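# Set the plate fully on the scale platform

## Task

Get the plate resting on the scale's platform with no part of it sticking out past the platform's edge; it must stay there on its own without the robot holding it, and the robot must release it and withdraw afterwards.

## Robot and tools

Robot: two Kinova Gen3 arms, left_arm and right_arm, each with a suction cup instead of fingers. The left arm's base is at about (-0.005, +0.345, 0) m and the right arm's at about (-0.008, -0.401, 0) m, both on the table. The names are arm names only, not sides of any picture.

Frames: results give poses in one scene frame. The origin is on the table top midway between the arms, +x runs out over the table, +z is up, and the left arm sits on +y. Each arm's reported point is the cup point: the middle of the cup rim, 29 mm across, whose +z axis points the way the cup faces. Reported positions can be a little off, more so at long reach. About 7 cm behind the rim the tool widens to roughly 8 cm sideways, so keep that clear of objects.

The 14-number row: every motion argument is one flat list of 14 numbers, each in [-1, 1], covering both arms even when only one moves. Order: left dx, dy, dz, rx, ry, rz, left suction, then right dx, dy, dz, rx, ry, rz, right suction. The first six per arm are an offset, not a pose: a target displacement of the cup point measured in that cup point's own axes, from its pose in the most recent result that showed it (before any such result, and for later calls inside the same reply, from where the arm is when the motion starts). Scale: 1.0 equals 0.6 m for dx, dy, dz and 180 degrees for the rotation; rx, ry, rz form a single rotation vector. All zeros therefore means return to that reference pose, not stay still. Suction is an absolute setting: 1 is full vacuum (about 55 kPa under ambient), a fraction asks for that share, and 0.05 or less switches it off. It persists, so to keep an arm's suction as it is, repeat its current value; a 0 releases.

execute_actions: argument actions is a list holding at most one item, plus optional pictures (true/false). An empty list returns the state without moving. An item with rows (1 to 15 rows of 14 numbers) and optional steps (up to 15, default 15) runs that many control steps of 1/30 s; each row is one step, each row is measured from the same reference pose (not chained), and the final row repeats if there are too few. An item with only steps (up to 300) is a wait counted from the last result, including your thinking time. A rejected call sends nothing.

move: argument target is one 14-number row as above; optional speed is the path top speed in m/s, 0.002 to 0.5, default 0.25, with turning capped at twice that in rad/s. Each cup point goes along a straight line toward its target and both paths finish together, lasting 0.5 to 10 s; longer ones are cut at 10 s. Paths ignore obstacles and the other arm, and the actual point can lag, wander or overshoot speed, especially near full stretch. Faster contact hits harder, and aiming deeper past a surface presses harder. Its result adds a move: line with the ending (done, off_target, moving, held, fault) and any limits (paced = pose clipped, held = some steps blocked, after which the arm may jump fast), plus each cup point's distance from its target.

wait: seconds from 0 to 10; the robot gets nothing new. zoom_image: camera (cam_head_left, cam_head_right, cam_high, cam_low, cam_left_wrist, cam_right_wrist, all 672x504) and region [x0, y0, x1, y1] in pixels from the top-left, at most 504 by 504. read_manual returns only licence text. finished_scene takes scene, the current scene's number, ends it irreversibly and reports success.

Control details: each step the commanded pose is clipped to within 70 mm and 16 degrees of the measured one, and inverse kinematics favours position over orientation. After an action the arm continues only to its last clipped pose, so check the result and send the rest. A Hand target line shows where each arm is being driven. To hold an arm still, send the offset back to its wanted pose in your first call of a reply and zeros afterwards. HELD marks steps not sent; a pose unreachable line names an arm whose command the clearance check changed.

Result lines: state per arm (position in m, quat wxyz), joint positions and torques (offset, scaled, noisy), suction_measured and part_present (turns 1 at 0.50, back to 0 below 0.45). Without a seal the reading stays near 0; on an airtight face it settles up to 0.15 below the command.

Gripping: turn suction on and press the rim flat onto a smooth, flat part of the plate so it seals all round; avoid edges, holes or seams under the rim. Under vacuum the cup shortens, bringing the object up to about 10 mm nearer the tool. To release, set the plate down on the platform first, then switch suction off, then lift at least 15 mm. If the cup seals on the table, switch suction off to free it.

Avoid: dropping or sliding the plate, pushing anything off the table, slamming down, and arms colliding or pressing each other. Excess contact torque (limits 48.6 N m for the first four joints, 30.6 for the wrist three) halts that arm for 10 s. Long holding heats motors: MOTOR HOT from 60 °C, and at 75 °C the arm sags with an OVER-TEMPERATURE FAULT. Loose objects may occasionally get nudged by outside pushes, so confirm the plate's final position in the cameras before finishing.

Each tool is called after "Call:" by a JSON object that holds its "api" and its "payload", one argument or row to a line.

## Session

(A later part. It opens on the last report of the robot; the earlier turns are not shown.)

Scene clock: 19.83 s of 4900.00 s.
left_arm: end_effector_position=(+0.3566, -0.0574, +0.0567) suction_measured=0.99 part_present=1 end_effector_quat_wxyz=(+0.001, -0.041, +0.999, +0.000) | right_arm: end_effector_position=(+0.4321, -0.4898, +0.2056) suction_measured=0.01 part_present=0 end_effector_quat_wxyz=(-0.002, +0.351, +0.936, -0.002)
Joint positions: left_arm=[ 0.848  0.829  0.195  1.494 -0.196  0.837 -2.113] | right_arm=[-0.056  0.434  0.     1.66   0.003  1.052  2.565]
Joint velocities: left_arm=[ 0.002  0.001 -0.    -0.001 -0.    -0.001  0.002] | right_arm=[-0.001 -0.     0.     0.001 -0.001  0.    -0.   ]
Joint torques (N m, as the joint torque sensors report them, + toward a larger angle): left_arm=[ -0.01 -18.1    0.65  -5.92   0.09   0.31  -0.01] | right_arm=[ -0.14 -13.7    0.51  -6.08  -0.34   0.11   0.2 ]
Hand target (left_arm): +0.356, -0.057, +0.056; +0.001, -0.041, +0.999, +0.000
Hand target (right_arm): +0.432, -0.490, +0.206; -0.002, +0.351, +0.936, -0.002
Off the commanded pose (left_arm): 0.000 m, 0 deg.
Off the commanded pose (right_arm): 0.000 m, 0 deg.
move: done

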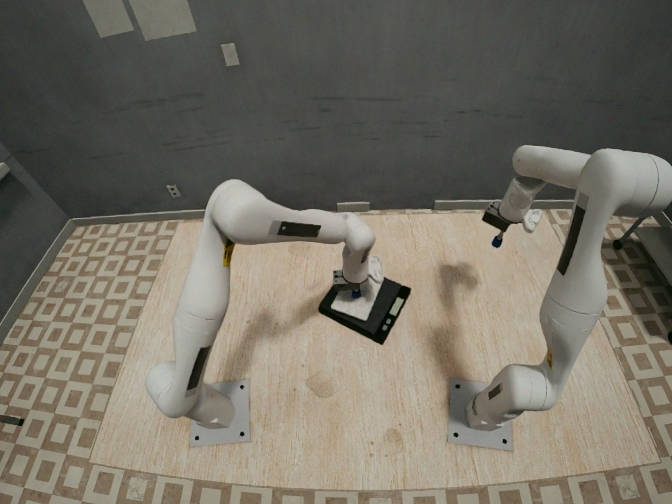

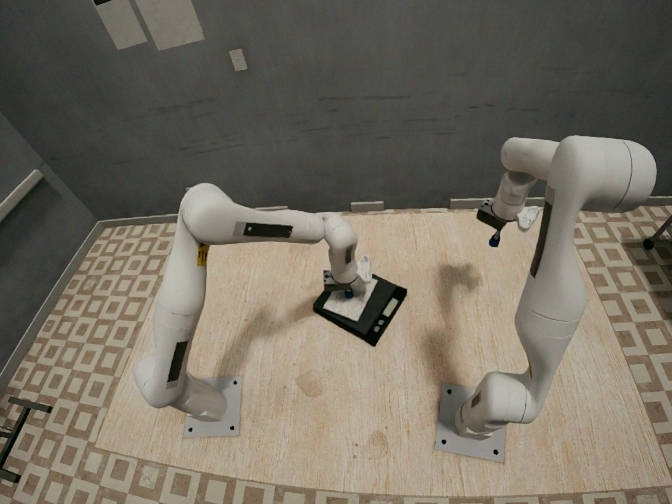

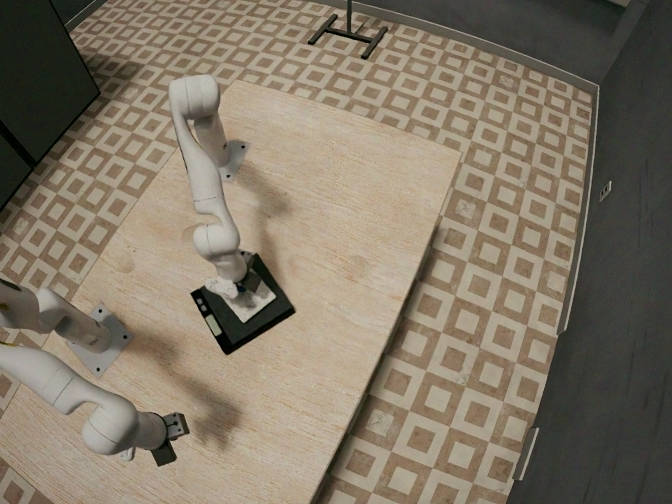

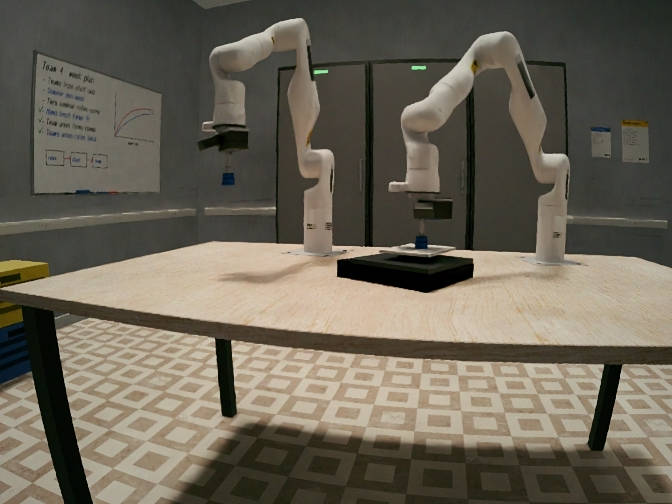

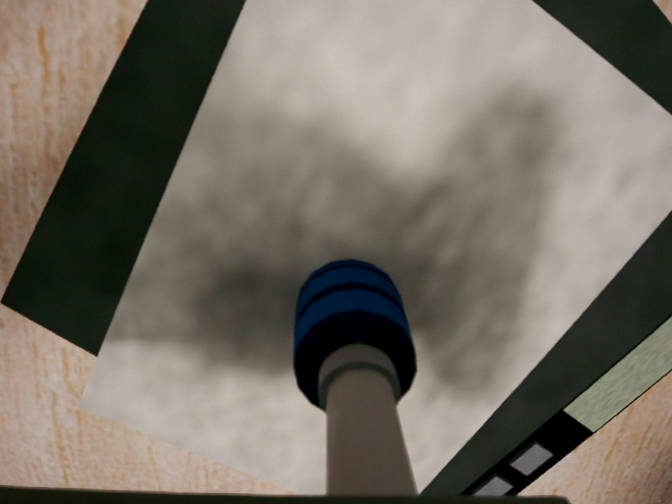

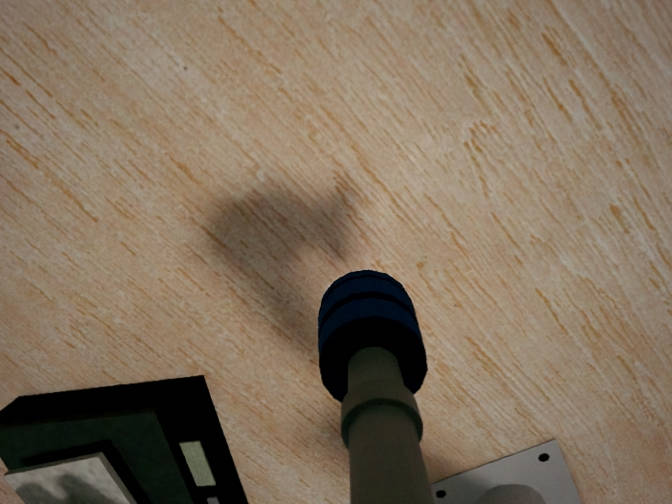

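Call:
{"api": "move", "payload": {
  "target": [-0.014,-0.009,0.022,0,0,0,1,0,0,0,0,0,0,0],
  "speed": 0.03
}}

Scene clock: 22.97 s of 4900.00 s.
left_arm: end_effector_position=(+0.3654, -0.0621, +0.0437) suction_measured=1.00 part_present=1 end_effector_quat_wxyz=(+0.001, -0.041, +0.999, -0.000) | right_arm: end_effector_position=(+0.4321, -0.4898, +0.2056) suction_measured=0.01 part_present=0 end_effector_quat_wxyz=(-0.002, +0.351, +0.936, -0.002)
Joint positions: left_arm=[ 0.847  0.866  0.192  1.462 -0.2    0.831 -2.118] | right_arm=[-0.056  0.434  0.     1.66   0.003  1.052  2.565]
Joint velocities: left_arm=[ 0.     0.005 -0.    -0.002 -0.     0.    -0.   ] | right_arm=[0.001 0.002 0.001 0.    0.    0.    0.   ]
Joint torques (N m, as the joint torque sensors report them, + toward a larger angle): left_arm=[ -0.15 -18.09   0.66  -6.21   0.05   0.4    0.01] | right_arm=[ -0.18 -13.68   0.41  -5.86  -0.25   0.04   0.19]
Hand target (left_arm): +0.365, -0.062, +0.043; +0.001, -0.041, +0.999, +0.000
Hand target (right_arm): +0.432, -0.490, +0.206; -0.002, +0.351, +0.936, -0.002
Off the commanded pose (left_arm): 0.000 m, 0 deg.
Off the commanded pose (right_arm): 0.000 m, 0 deg.
move: done

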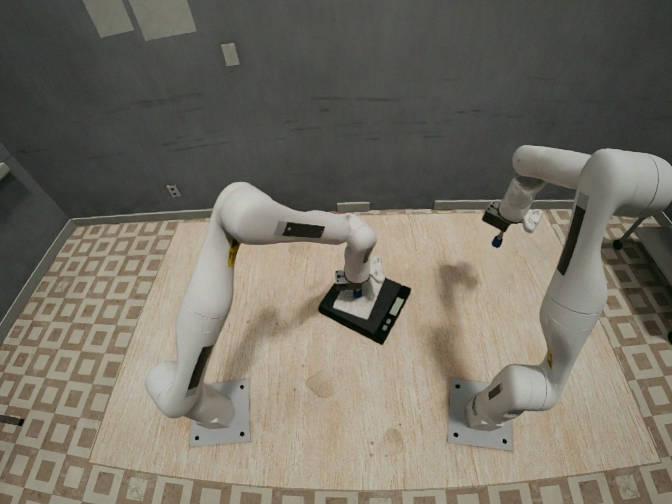

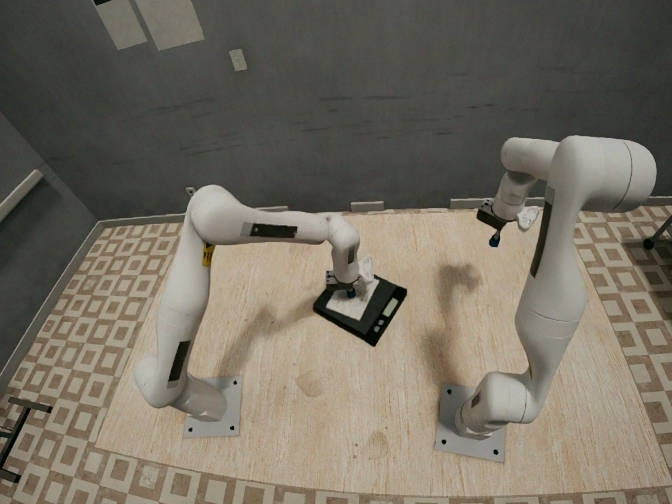

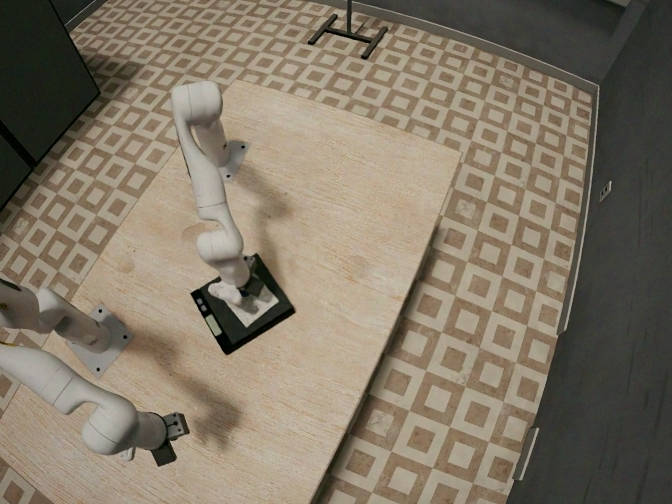

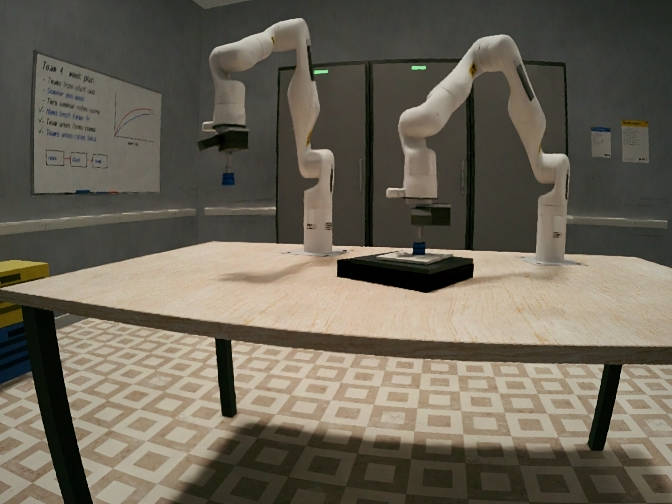

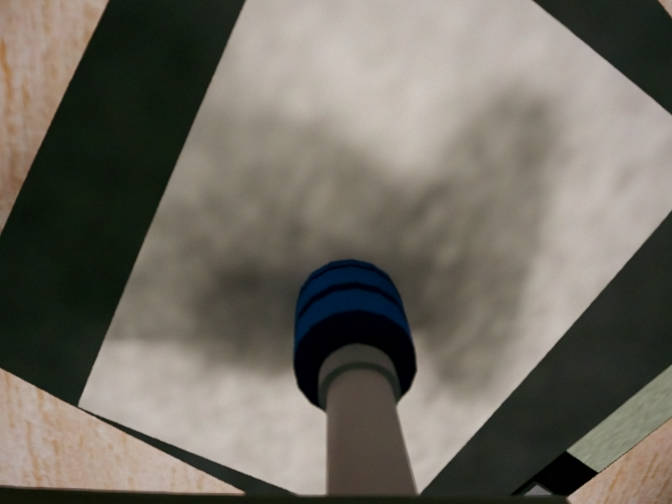

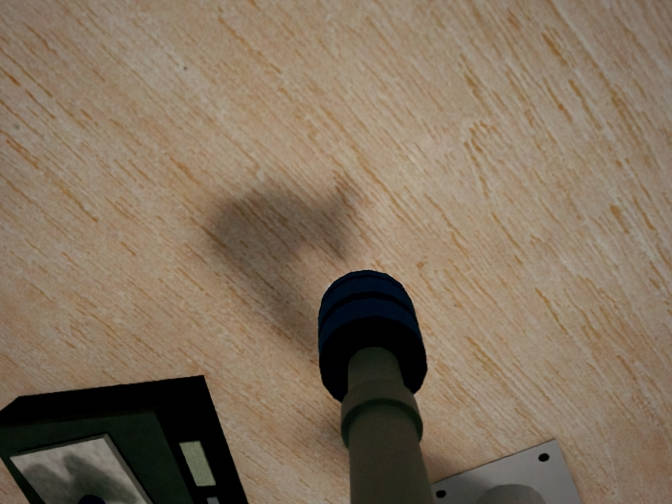

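Call:
{"api": "move", "payload": {
  "target": [-0.012,-0.008,0.003,0,0,0,1,0,0,0,0,0,0,0],
  "speed": 0.03
}}

Call:
{"api": "move", "payload": {
  "target": [0,0,0.008,0,0,0,1,0,0,0,0,0,0,0],
  "speed": 0.01
}}

Scene clock: 25.10 s of 4900.00 s.
left_arm: end_effector_position=(+0.3730, -0.0662, +0.0420) suction_measured=0.96 part_present=1 end_effector_quat_wxyz=(+0.001, -0.041, +0.999, -0.000) | right_arm: end_effector_position=(+0.4321, -0.4898, +0.2056) suction_measured=0.01 part_present=0 end_effector_quat_wxyz=(-0.002, +0.351, +0.936, -0.002)
Joint positions: left_arm=[ 0.844  0.883  0.193  1.428 -0.201  0.847 -2.125] | right_arm=[-0.056  0.434  0.     1.66   0.003  1.052  2.565]
Joint velocities: left_arm=[-0.     0.004 -0.    -0.005  0.     0.002 -0.001] | right_arm=[ 0.001 -0.     0.001 -0.     0.    -0.     0.   ]
Joint torques (N m, as the joint torque sensors report them, + toward a larger angle): left_arm=[ -0.02 -18.31   0.88  -6.51   0.07   0.42  -0.4 ] | right_arm=[ -0.2  -13.64   0.61  -5.91  -0.3    0.13   0.19]
Hand target (left_arm): +0.373, -0.066, +0.042; +0.001, -0.041, +0.999, -0.000
Hand target (right_arm): +0.432, -0.490, +0.206; -0.002, +0.351, +0.936, -0.002
Off the commanded pose (left_arm): 0.000 m, 0 deg.
Off the commanded pose (right_arm): 0.000 m, 0 deg.
move: done

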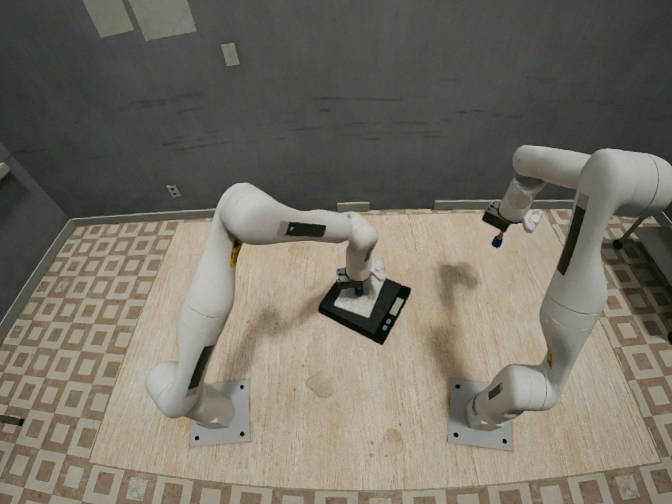

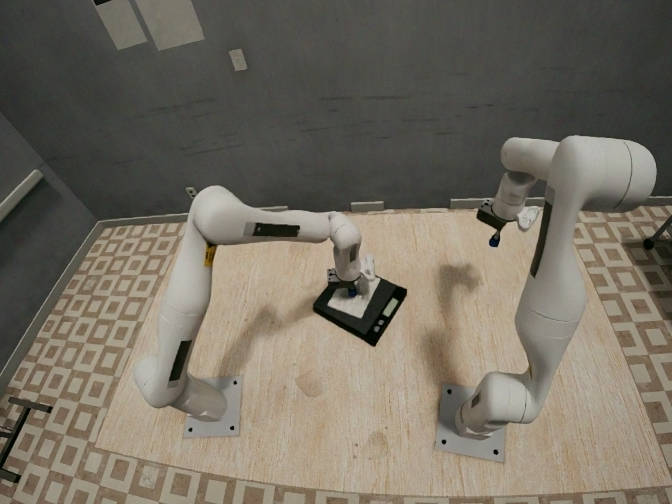

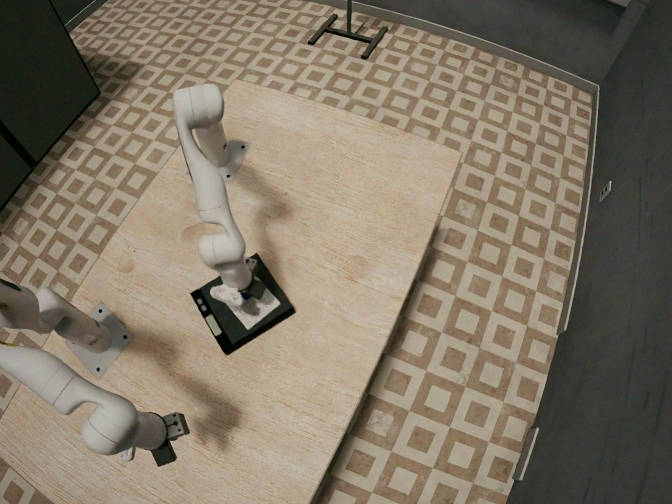

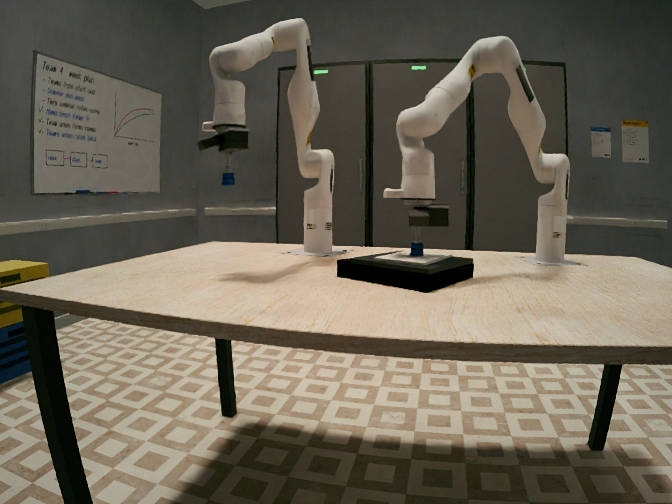

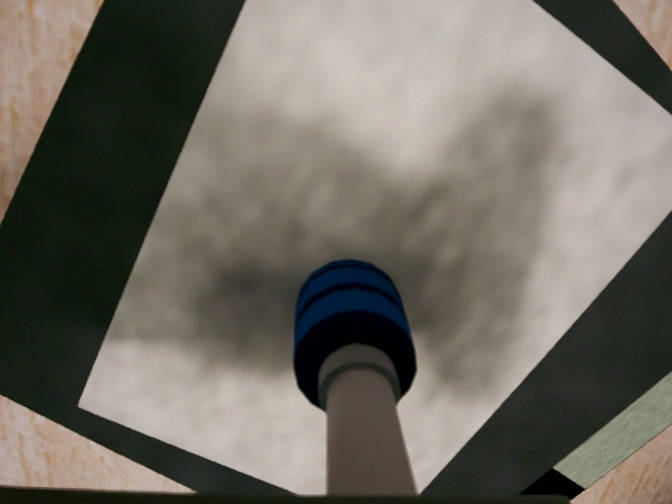

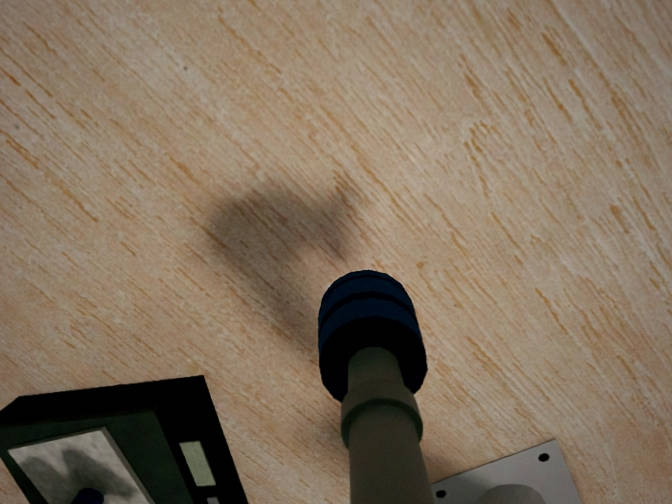

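Scene clock: 25.80 s of 4900.00 s.
left_arm: end_effector_position=(+0.3739, -0.0672, +0.0406) suction_measured=0.98 part_present=1 end_effector_quat_wxyz=(+0.003, -0.041, +0.999, -0.002) | right_arm: end_effector_position=(+0.4321, -0.4898, +0.2056) suction_measured=0.01 part_present=0 end_effector_quat_wxyz=(-0.002, +0.351, +0.936, -0.002)
Joint positions: left_arm=[ 0.845  0.885  0.192  1.43  -0.202  0.839 -2.124] | right_arm=[-0.056  0.434  0.     1.66   0.003  1.052  2.565]
Joint velocities: left_arm=[ 0.     0.001 -0.001  0.001  0.    -0.001  0.   ] | right_arm=[-0.002  0.    -0.     0.    -0.001  0.    -0.001]
Joint torques (N m, as the joint torque sensors report them, + toward a larger angle): left_arm=[ -0.09 -15.     0.4   -5.21  -0.17  -0.32  -0.04] | right_arm=[ -0.25 -13.62   0.6   -5.91  -0.36   0.07   0.31]
Hand target (left_arm): +0.373, -0.066, +0.037; +0.001, -0.041, +0.999, -0.000
Hand target (right_arm): +0.432, -0.490, +0.206; -0.002, +0.351, +0.936, -0.002
Off the commanded pose (left_arm): 0.004 m, 0 deg.
Off the commanded pose (right_arm): 0.000 m, 0 deg.
move: off_target (left_arm)

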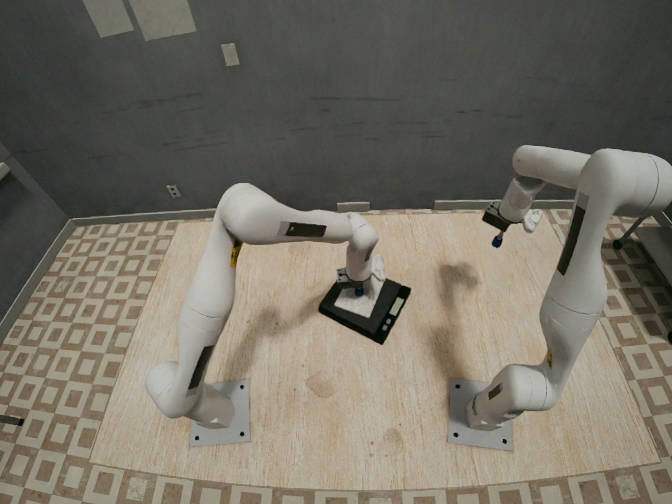

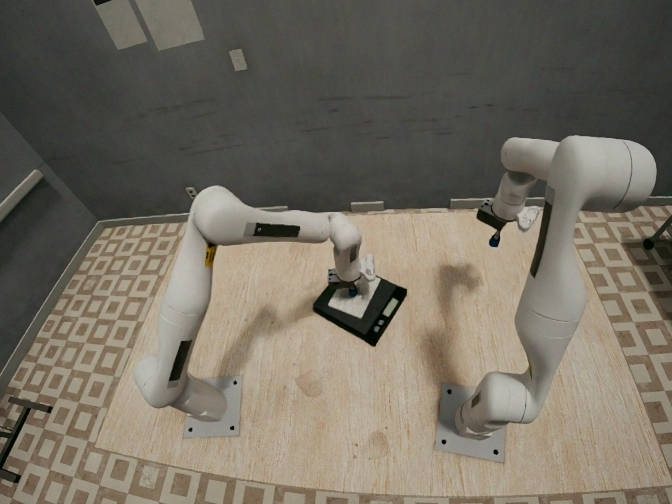

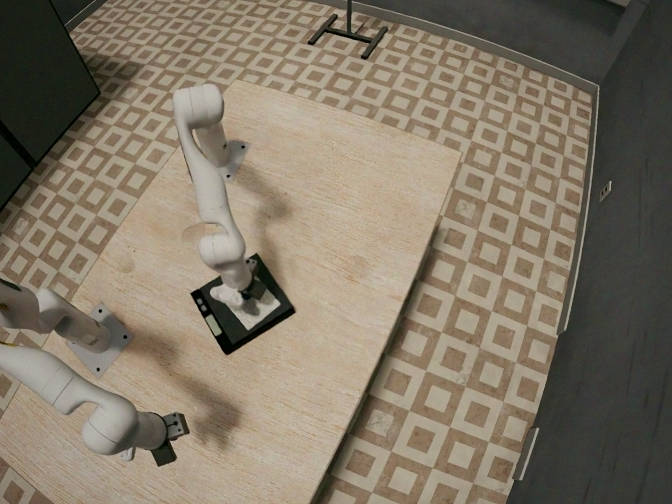

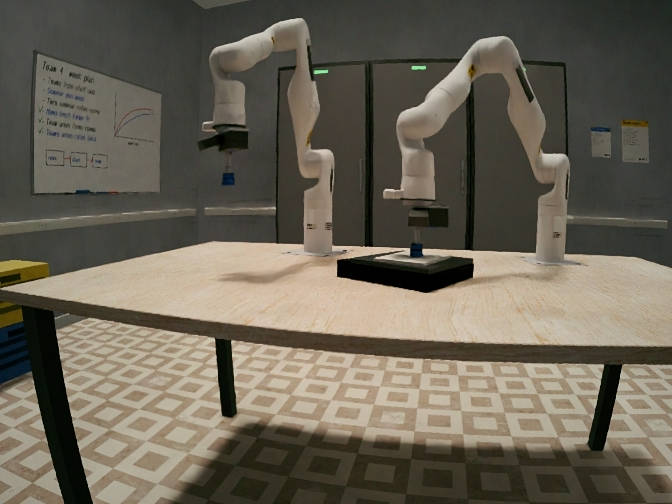

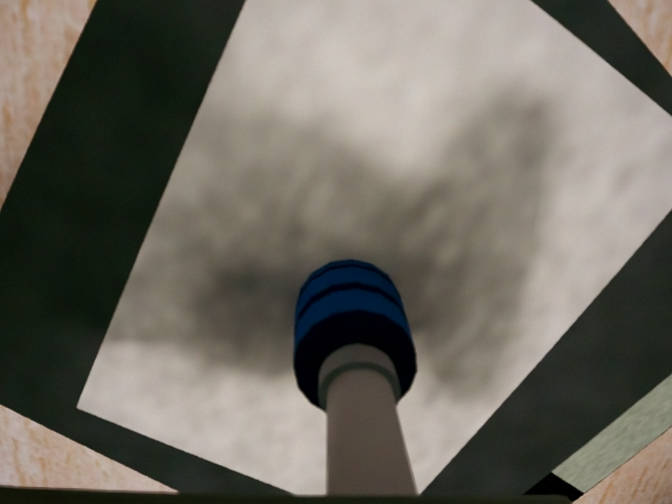

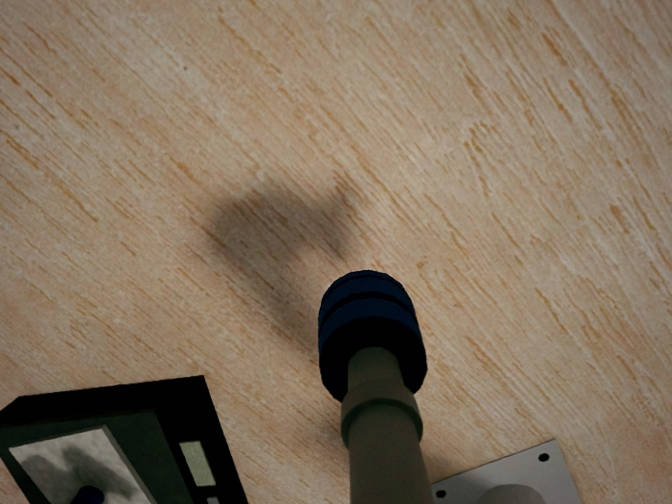

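Call:
{"api": "execute_actions", "payload": {
  "actions": [
    {"rows":[[0,0,0,0,0,0,0,0,0,0,0,0,0,0]],"steps":15}
  ],
  "pictures": false
}}

Call:
{"api": "move", "payload": {
  "target": [0,0,-0.05,0,0,0,0,0,0,0,0,0,0,0],
  "speed": 0.06
}}

Call:
{"api": "move", "payload": {
  "target": [0,0.3,-0.2,0,0,0,0,0,0,0,0,0,0,0]
}}

Scene clock: 28.90 s of 4900.00 s.
left_arm: end_effector_position=(+0.3746, -0.0681, +0.0430) suction_measured=0.00 part_present=0 end_effector_quat_wxyz=(+0.004, -0.041, +0.999, -0.003) | right_arm: end_effector_position=(+0.4321, -0.4898, +0.2056) suction_measured=0.01 part_present=0 end_effector_quat_wxyz=(-0.002, +0.351, +0.936, -0.002)
Joint positions: left_arm=[ 0.845  0.881  0.192  1.429 -0.202  0.84  -2.124] | right_arm=[-0.056  0.434  0.     1.66   0.003  1.052  2.565]
Joint velocities: left_arm=[-0.    -0.003  0.     0.     0.    -0.     0.   ] | right_arm=[ 0.001 -0.001  0.001  0.001 -0.001 -0.     0.002]
Joint torques (N m, as the joint torque sensors report them, + toward a larger angle): left_arm=[ -0.36 -15.65   0.58  -5.18   0.02  -0.01  -0.12] | right_arm=[ -0.05 -13.65   0.35  -5.84  -0.26   0.04   0.18]
Hand target (left_arm): +0.374, -0.067, +0.041; +0.003, -0.041, +0.999, -0.002
Hand target (right_arm): +0.432, -0.490, +0.206; -0.002, +0.351, +0.936, -0.002
Off the commanded pose (left_arm): 0.003 m, 0 deg.
Off the commanded pose (right_arm): 0.000 m, 0 deg.
Steps of this call (steps 1 to 78: nothing new was sent; steps 79 to 93: all 15 steps of this action). Readings (end_effector_position | what the end effector reports):
79: left_arm (+0.3740, -0.0673, +0.0410) | right_arm (+0.4321, -0.4898, +0.2056) | left_arm suction_measured=0.16 part_present=0 | right_arm suction_measured=0.01 part_present=0
80: left_arm (+0.3743, -0.0677, +0.0419) | right_arm (+0.4321, -0.4898, +0.2056) | left_arm suction_measured=0.00 part_present=0 | right_arm suction_measured=0.01 part_present=0
82: left_arm (+0.3746, -0.0681, +0.0429) | right_arm (+0.4321, -0.4898, +0.2056) | left_arm suction_measured=0.00 part_present=0 | right_arm suction_measured=0.01 part_present=0
86: left_arm (+0.3746, -0.0681, +0.0430) | right_arm (+0.4321, -0.4898, +0.2056) | left_arm suction_measured=0.00 part_present=0 | right_arm suction_measured=0.01 part_present=0
93: the state above

Scene clock: 29.97 s of 4900.00 s.
left_arm: end_effector_position=(+0.3744, -0.0678, +0.0729) suction_measured=0.00 part_present=0 end_effector_quat_wxyz=(+0.004, -0.041, +0.999, -0.003) | right_arm: end_effector_position=(+0.4321, -0.4898, +0.2056) suction_measured=0.01 part_present=0 end_effector_quat_wxyz=(-0.002, +0.351, +0.936, -0.002)
Joint positions: left_arm=[ 0.84   0.835  0.202  1.412 -0.194  0.903 -2.13 ] | right_arm=[-0.056  0.434  0.     1.66   0.003  1.052  2.565]
Joint velocities: left_arm=[-0.    -0.003  0.001 -0.002  0.001  0.002 -0.   ] | right_arm=[-0.    -0.001  0.    -0.     0.     0.    -0.   ]
Joint torques (N m, as the joint torque sensors report them, + toward a larger angle): left_arm=[ -0.44 -17.91   1.02  -5.87   0.     0.36  -0.09] | right_arm=[ -0.22 -13.65   0.57  -5.77  -0.27   0.09   0.2 ]
Hand target (left_arm): +0.374, -0.068, +0.073; +0.004, -0.041, +0.999, -0.003
Hand target (right_arm): +0.432, -0.490, +0.206; -0.002, +0.351, +0.936, -0.002
Off the commanded pose (left_arm): 0.000 m, 0 deg.
Off the commanded pose (right_arm): 0.000 m, 0 deg.
move: done

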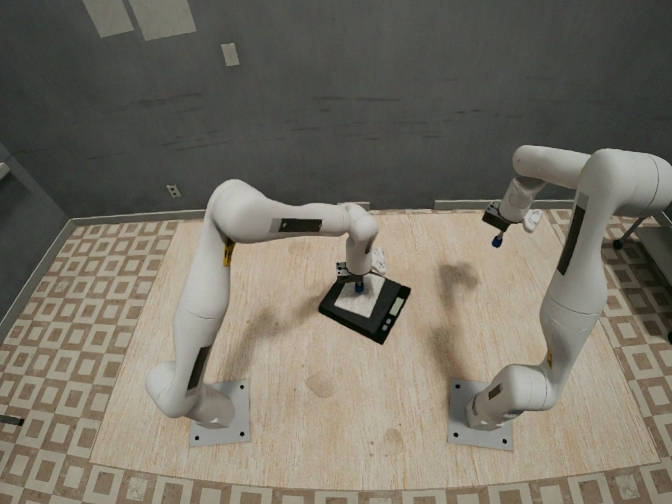

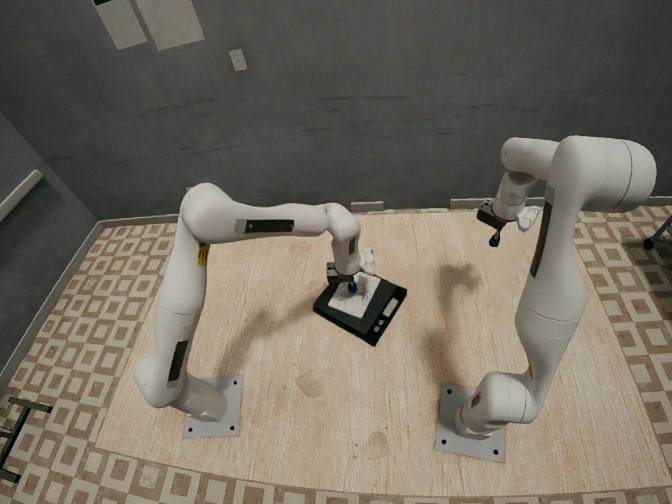

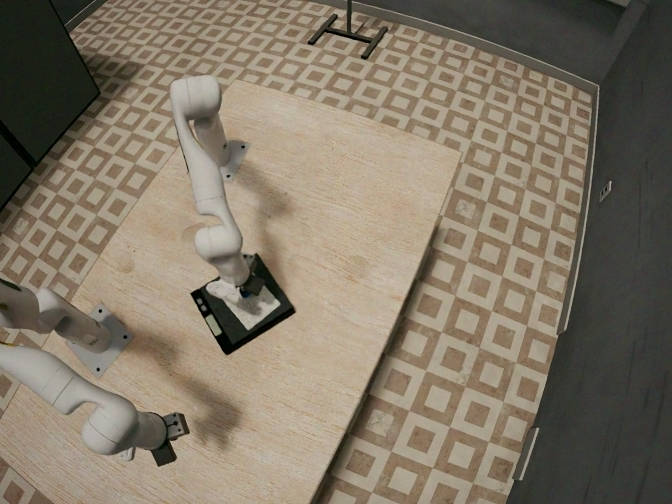

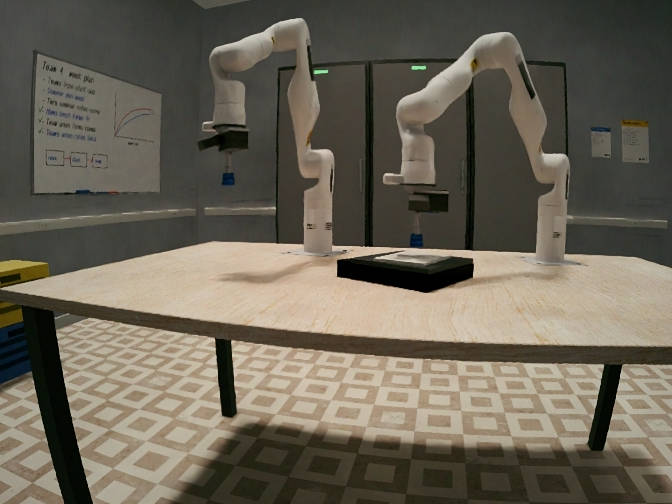

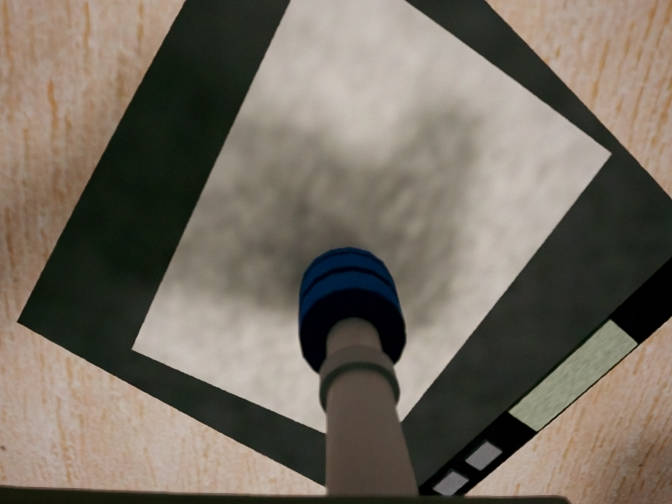

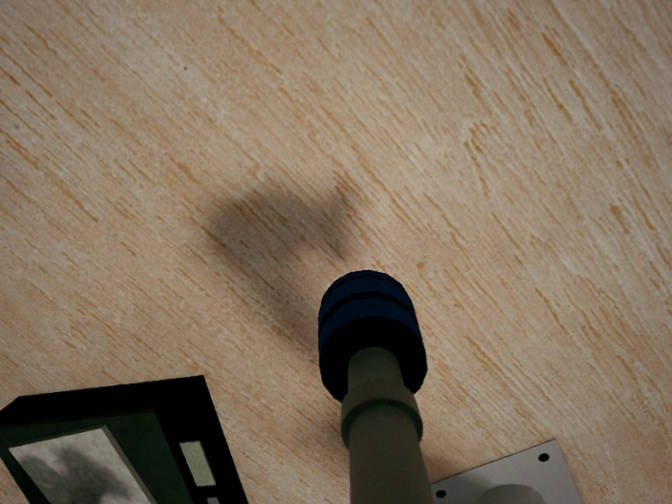

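Scene clock: 31.40 s of 4900.00 s.
left_arm: end_effector_position=(+0.3591, +0.1124, +0.1918) suction_measured=0.00 part_present=0 end_effector_quat_wxyz=(+0.004, -0.041, +0.999, -0.003) | right_arm: end_effector_position=(+0.4321, -0.4898, +0.2056) suction_measured=0.01 part_present=0 end_effector_quat_wxyz=(-0.002, +0.351, +0.936, -0.002)
Joint positions: left_arm=[ 0.52   0.415  0.22   1.758 -0.107  0.97  -2.445] | right_arm=[-0.056  0.434  0.     1.66   0.003  1.052  2.565]
Joint velocities: left_arm=[-0.002 -0.005 -0.002  0.     0.001  0.    -0.002] | right_arm=[-0.001  0.002 -0.001 -0.     0.001 -0.    -0.001]
Joint torques (N m, as the joint torque sensors report them, + toward a larger angle): left_arm=[  0.23 -12.24   0.23  -6.02   0.33   0.46  -0.17] | right_arm=[ -0.13 -13.65   0.5   -5.94  -0.34   0.02   0.2 ]
Hand target (left_arm): +0.359, +0.113, +0.192; +0.004, -0.041, +0.999, -0.003
Hand target (right_arm): +0.432, -0.490, +0.206; -0.002, +0.351, +0.936, -0.002
Off the commanded pose (left_arm): 0.001 m, 0 deg.
Off the commanded pose (right_arm): 0.000 m, 0 deg.
move: done

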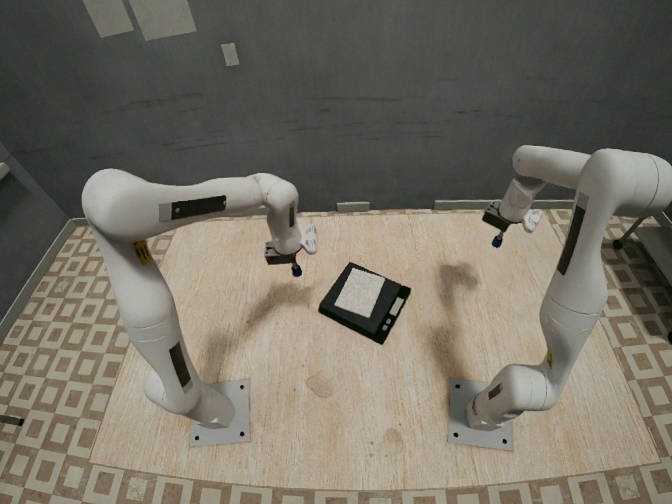

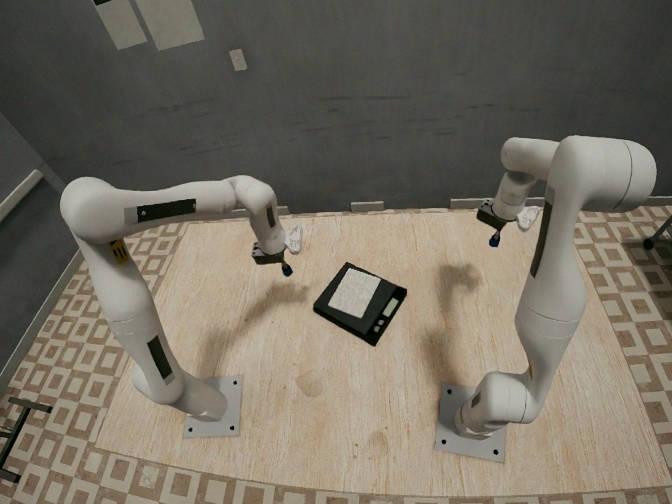

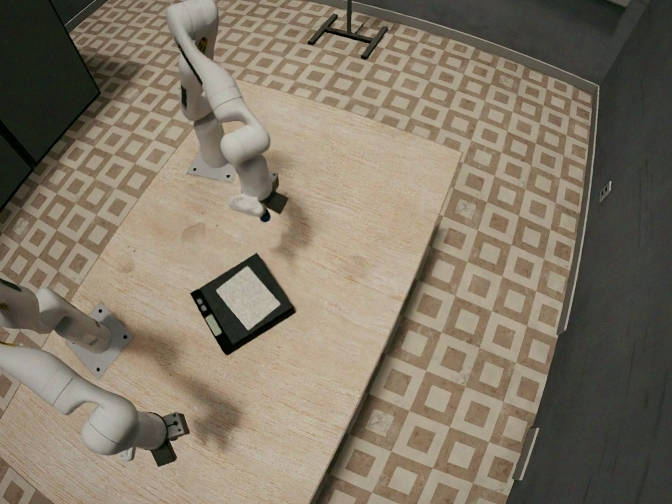

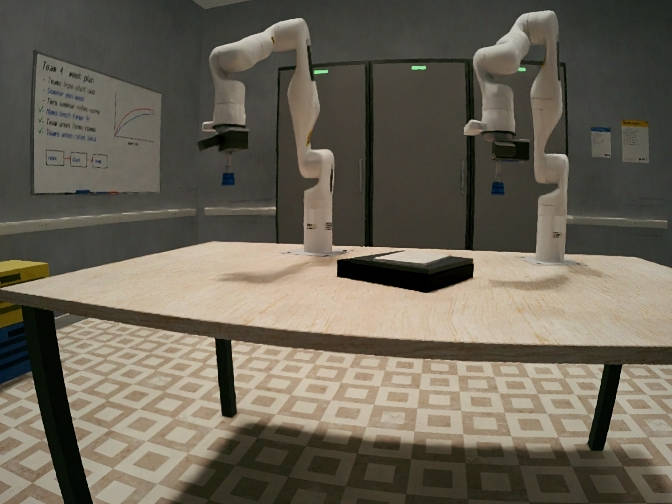

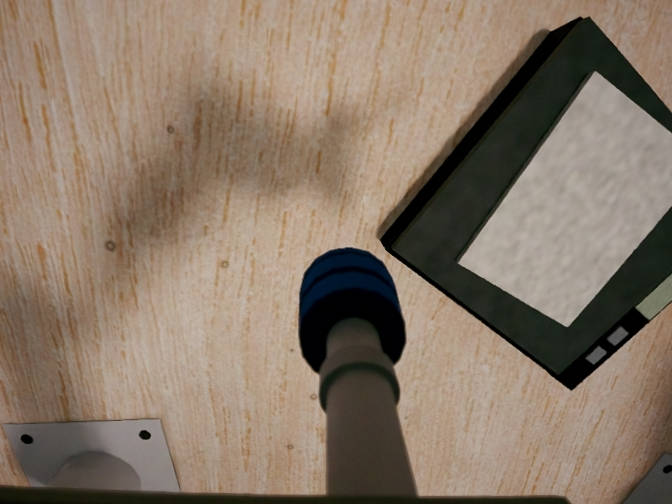

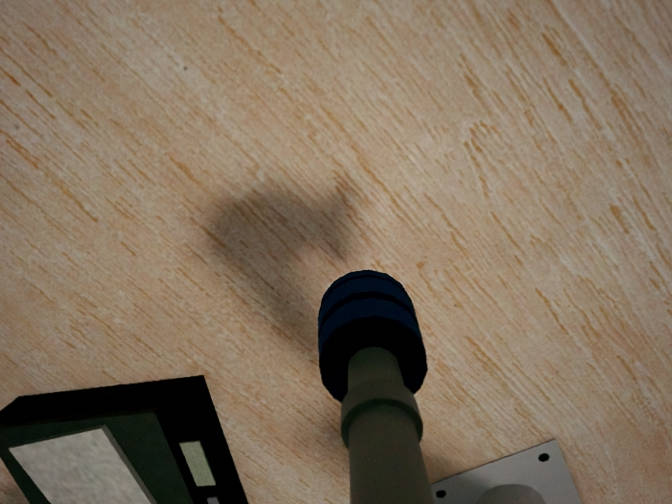

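Call:
{"api": "finished_scene", "payload": {
  "scene": 1
}}

The scene is finished: the task was done.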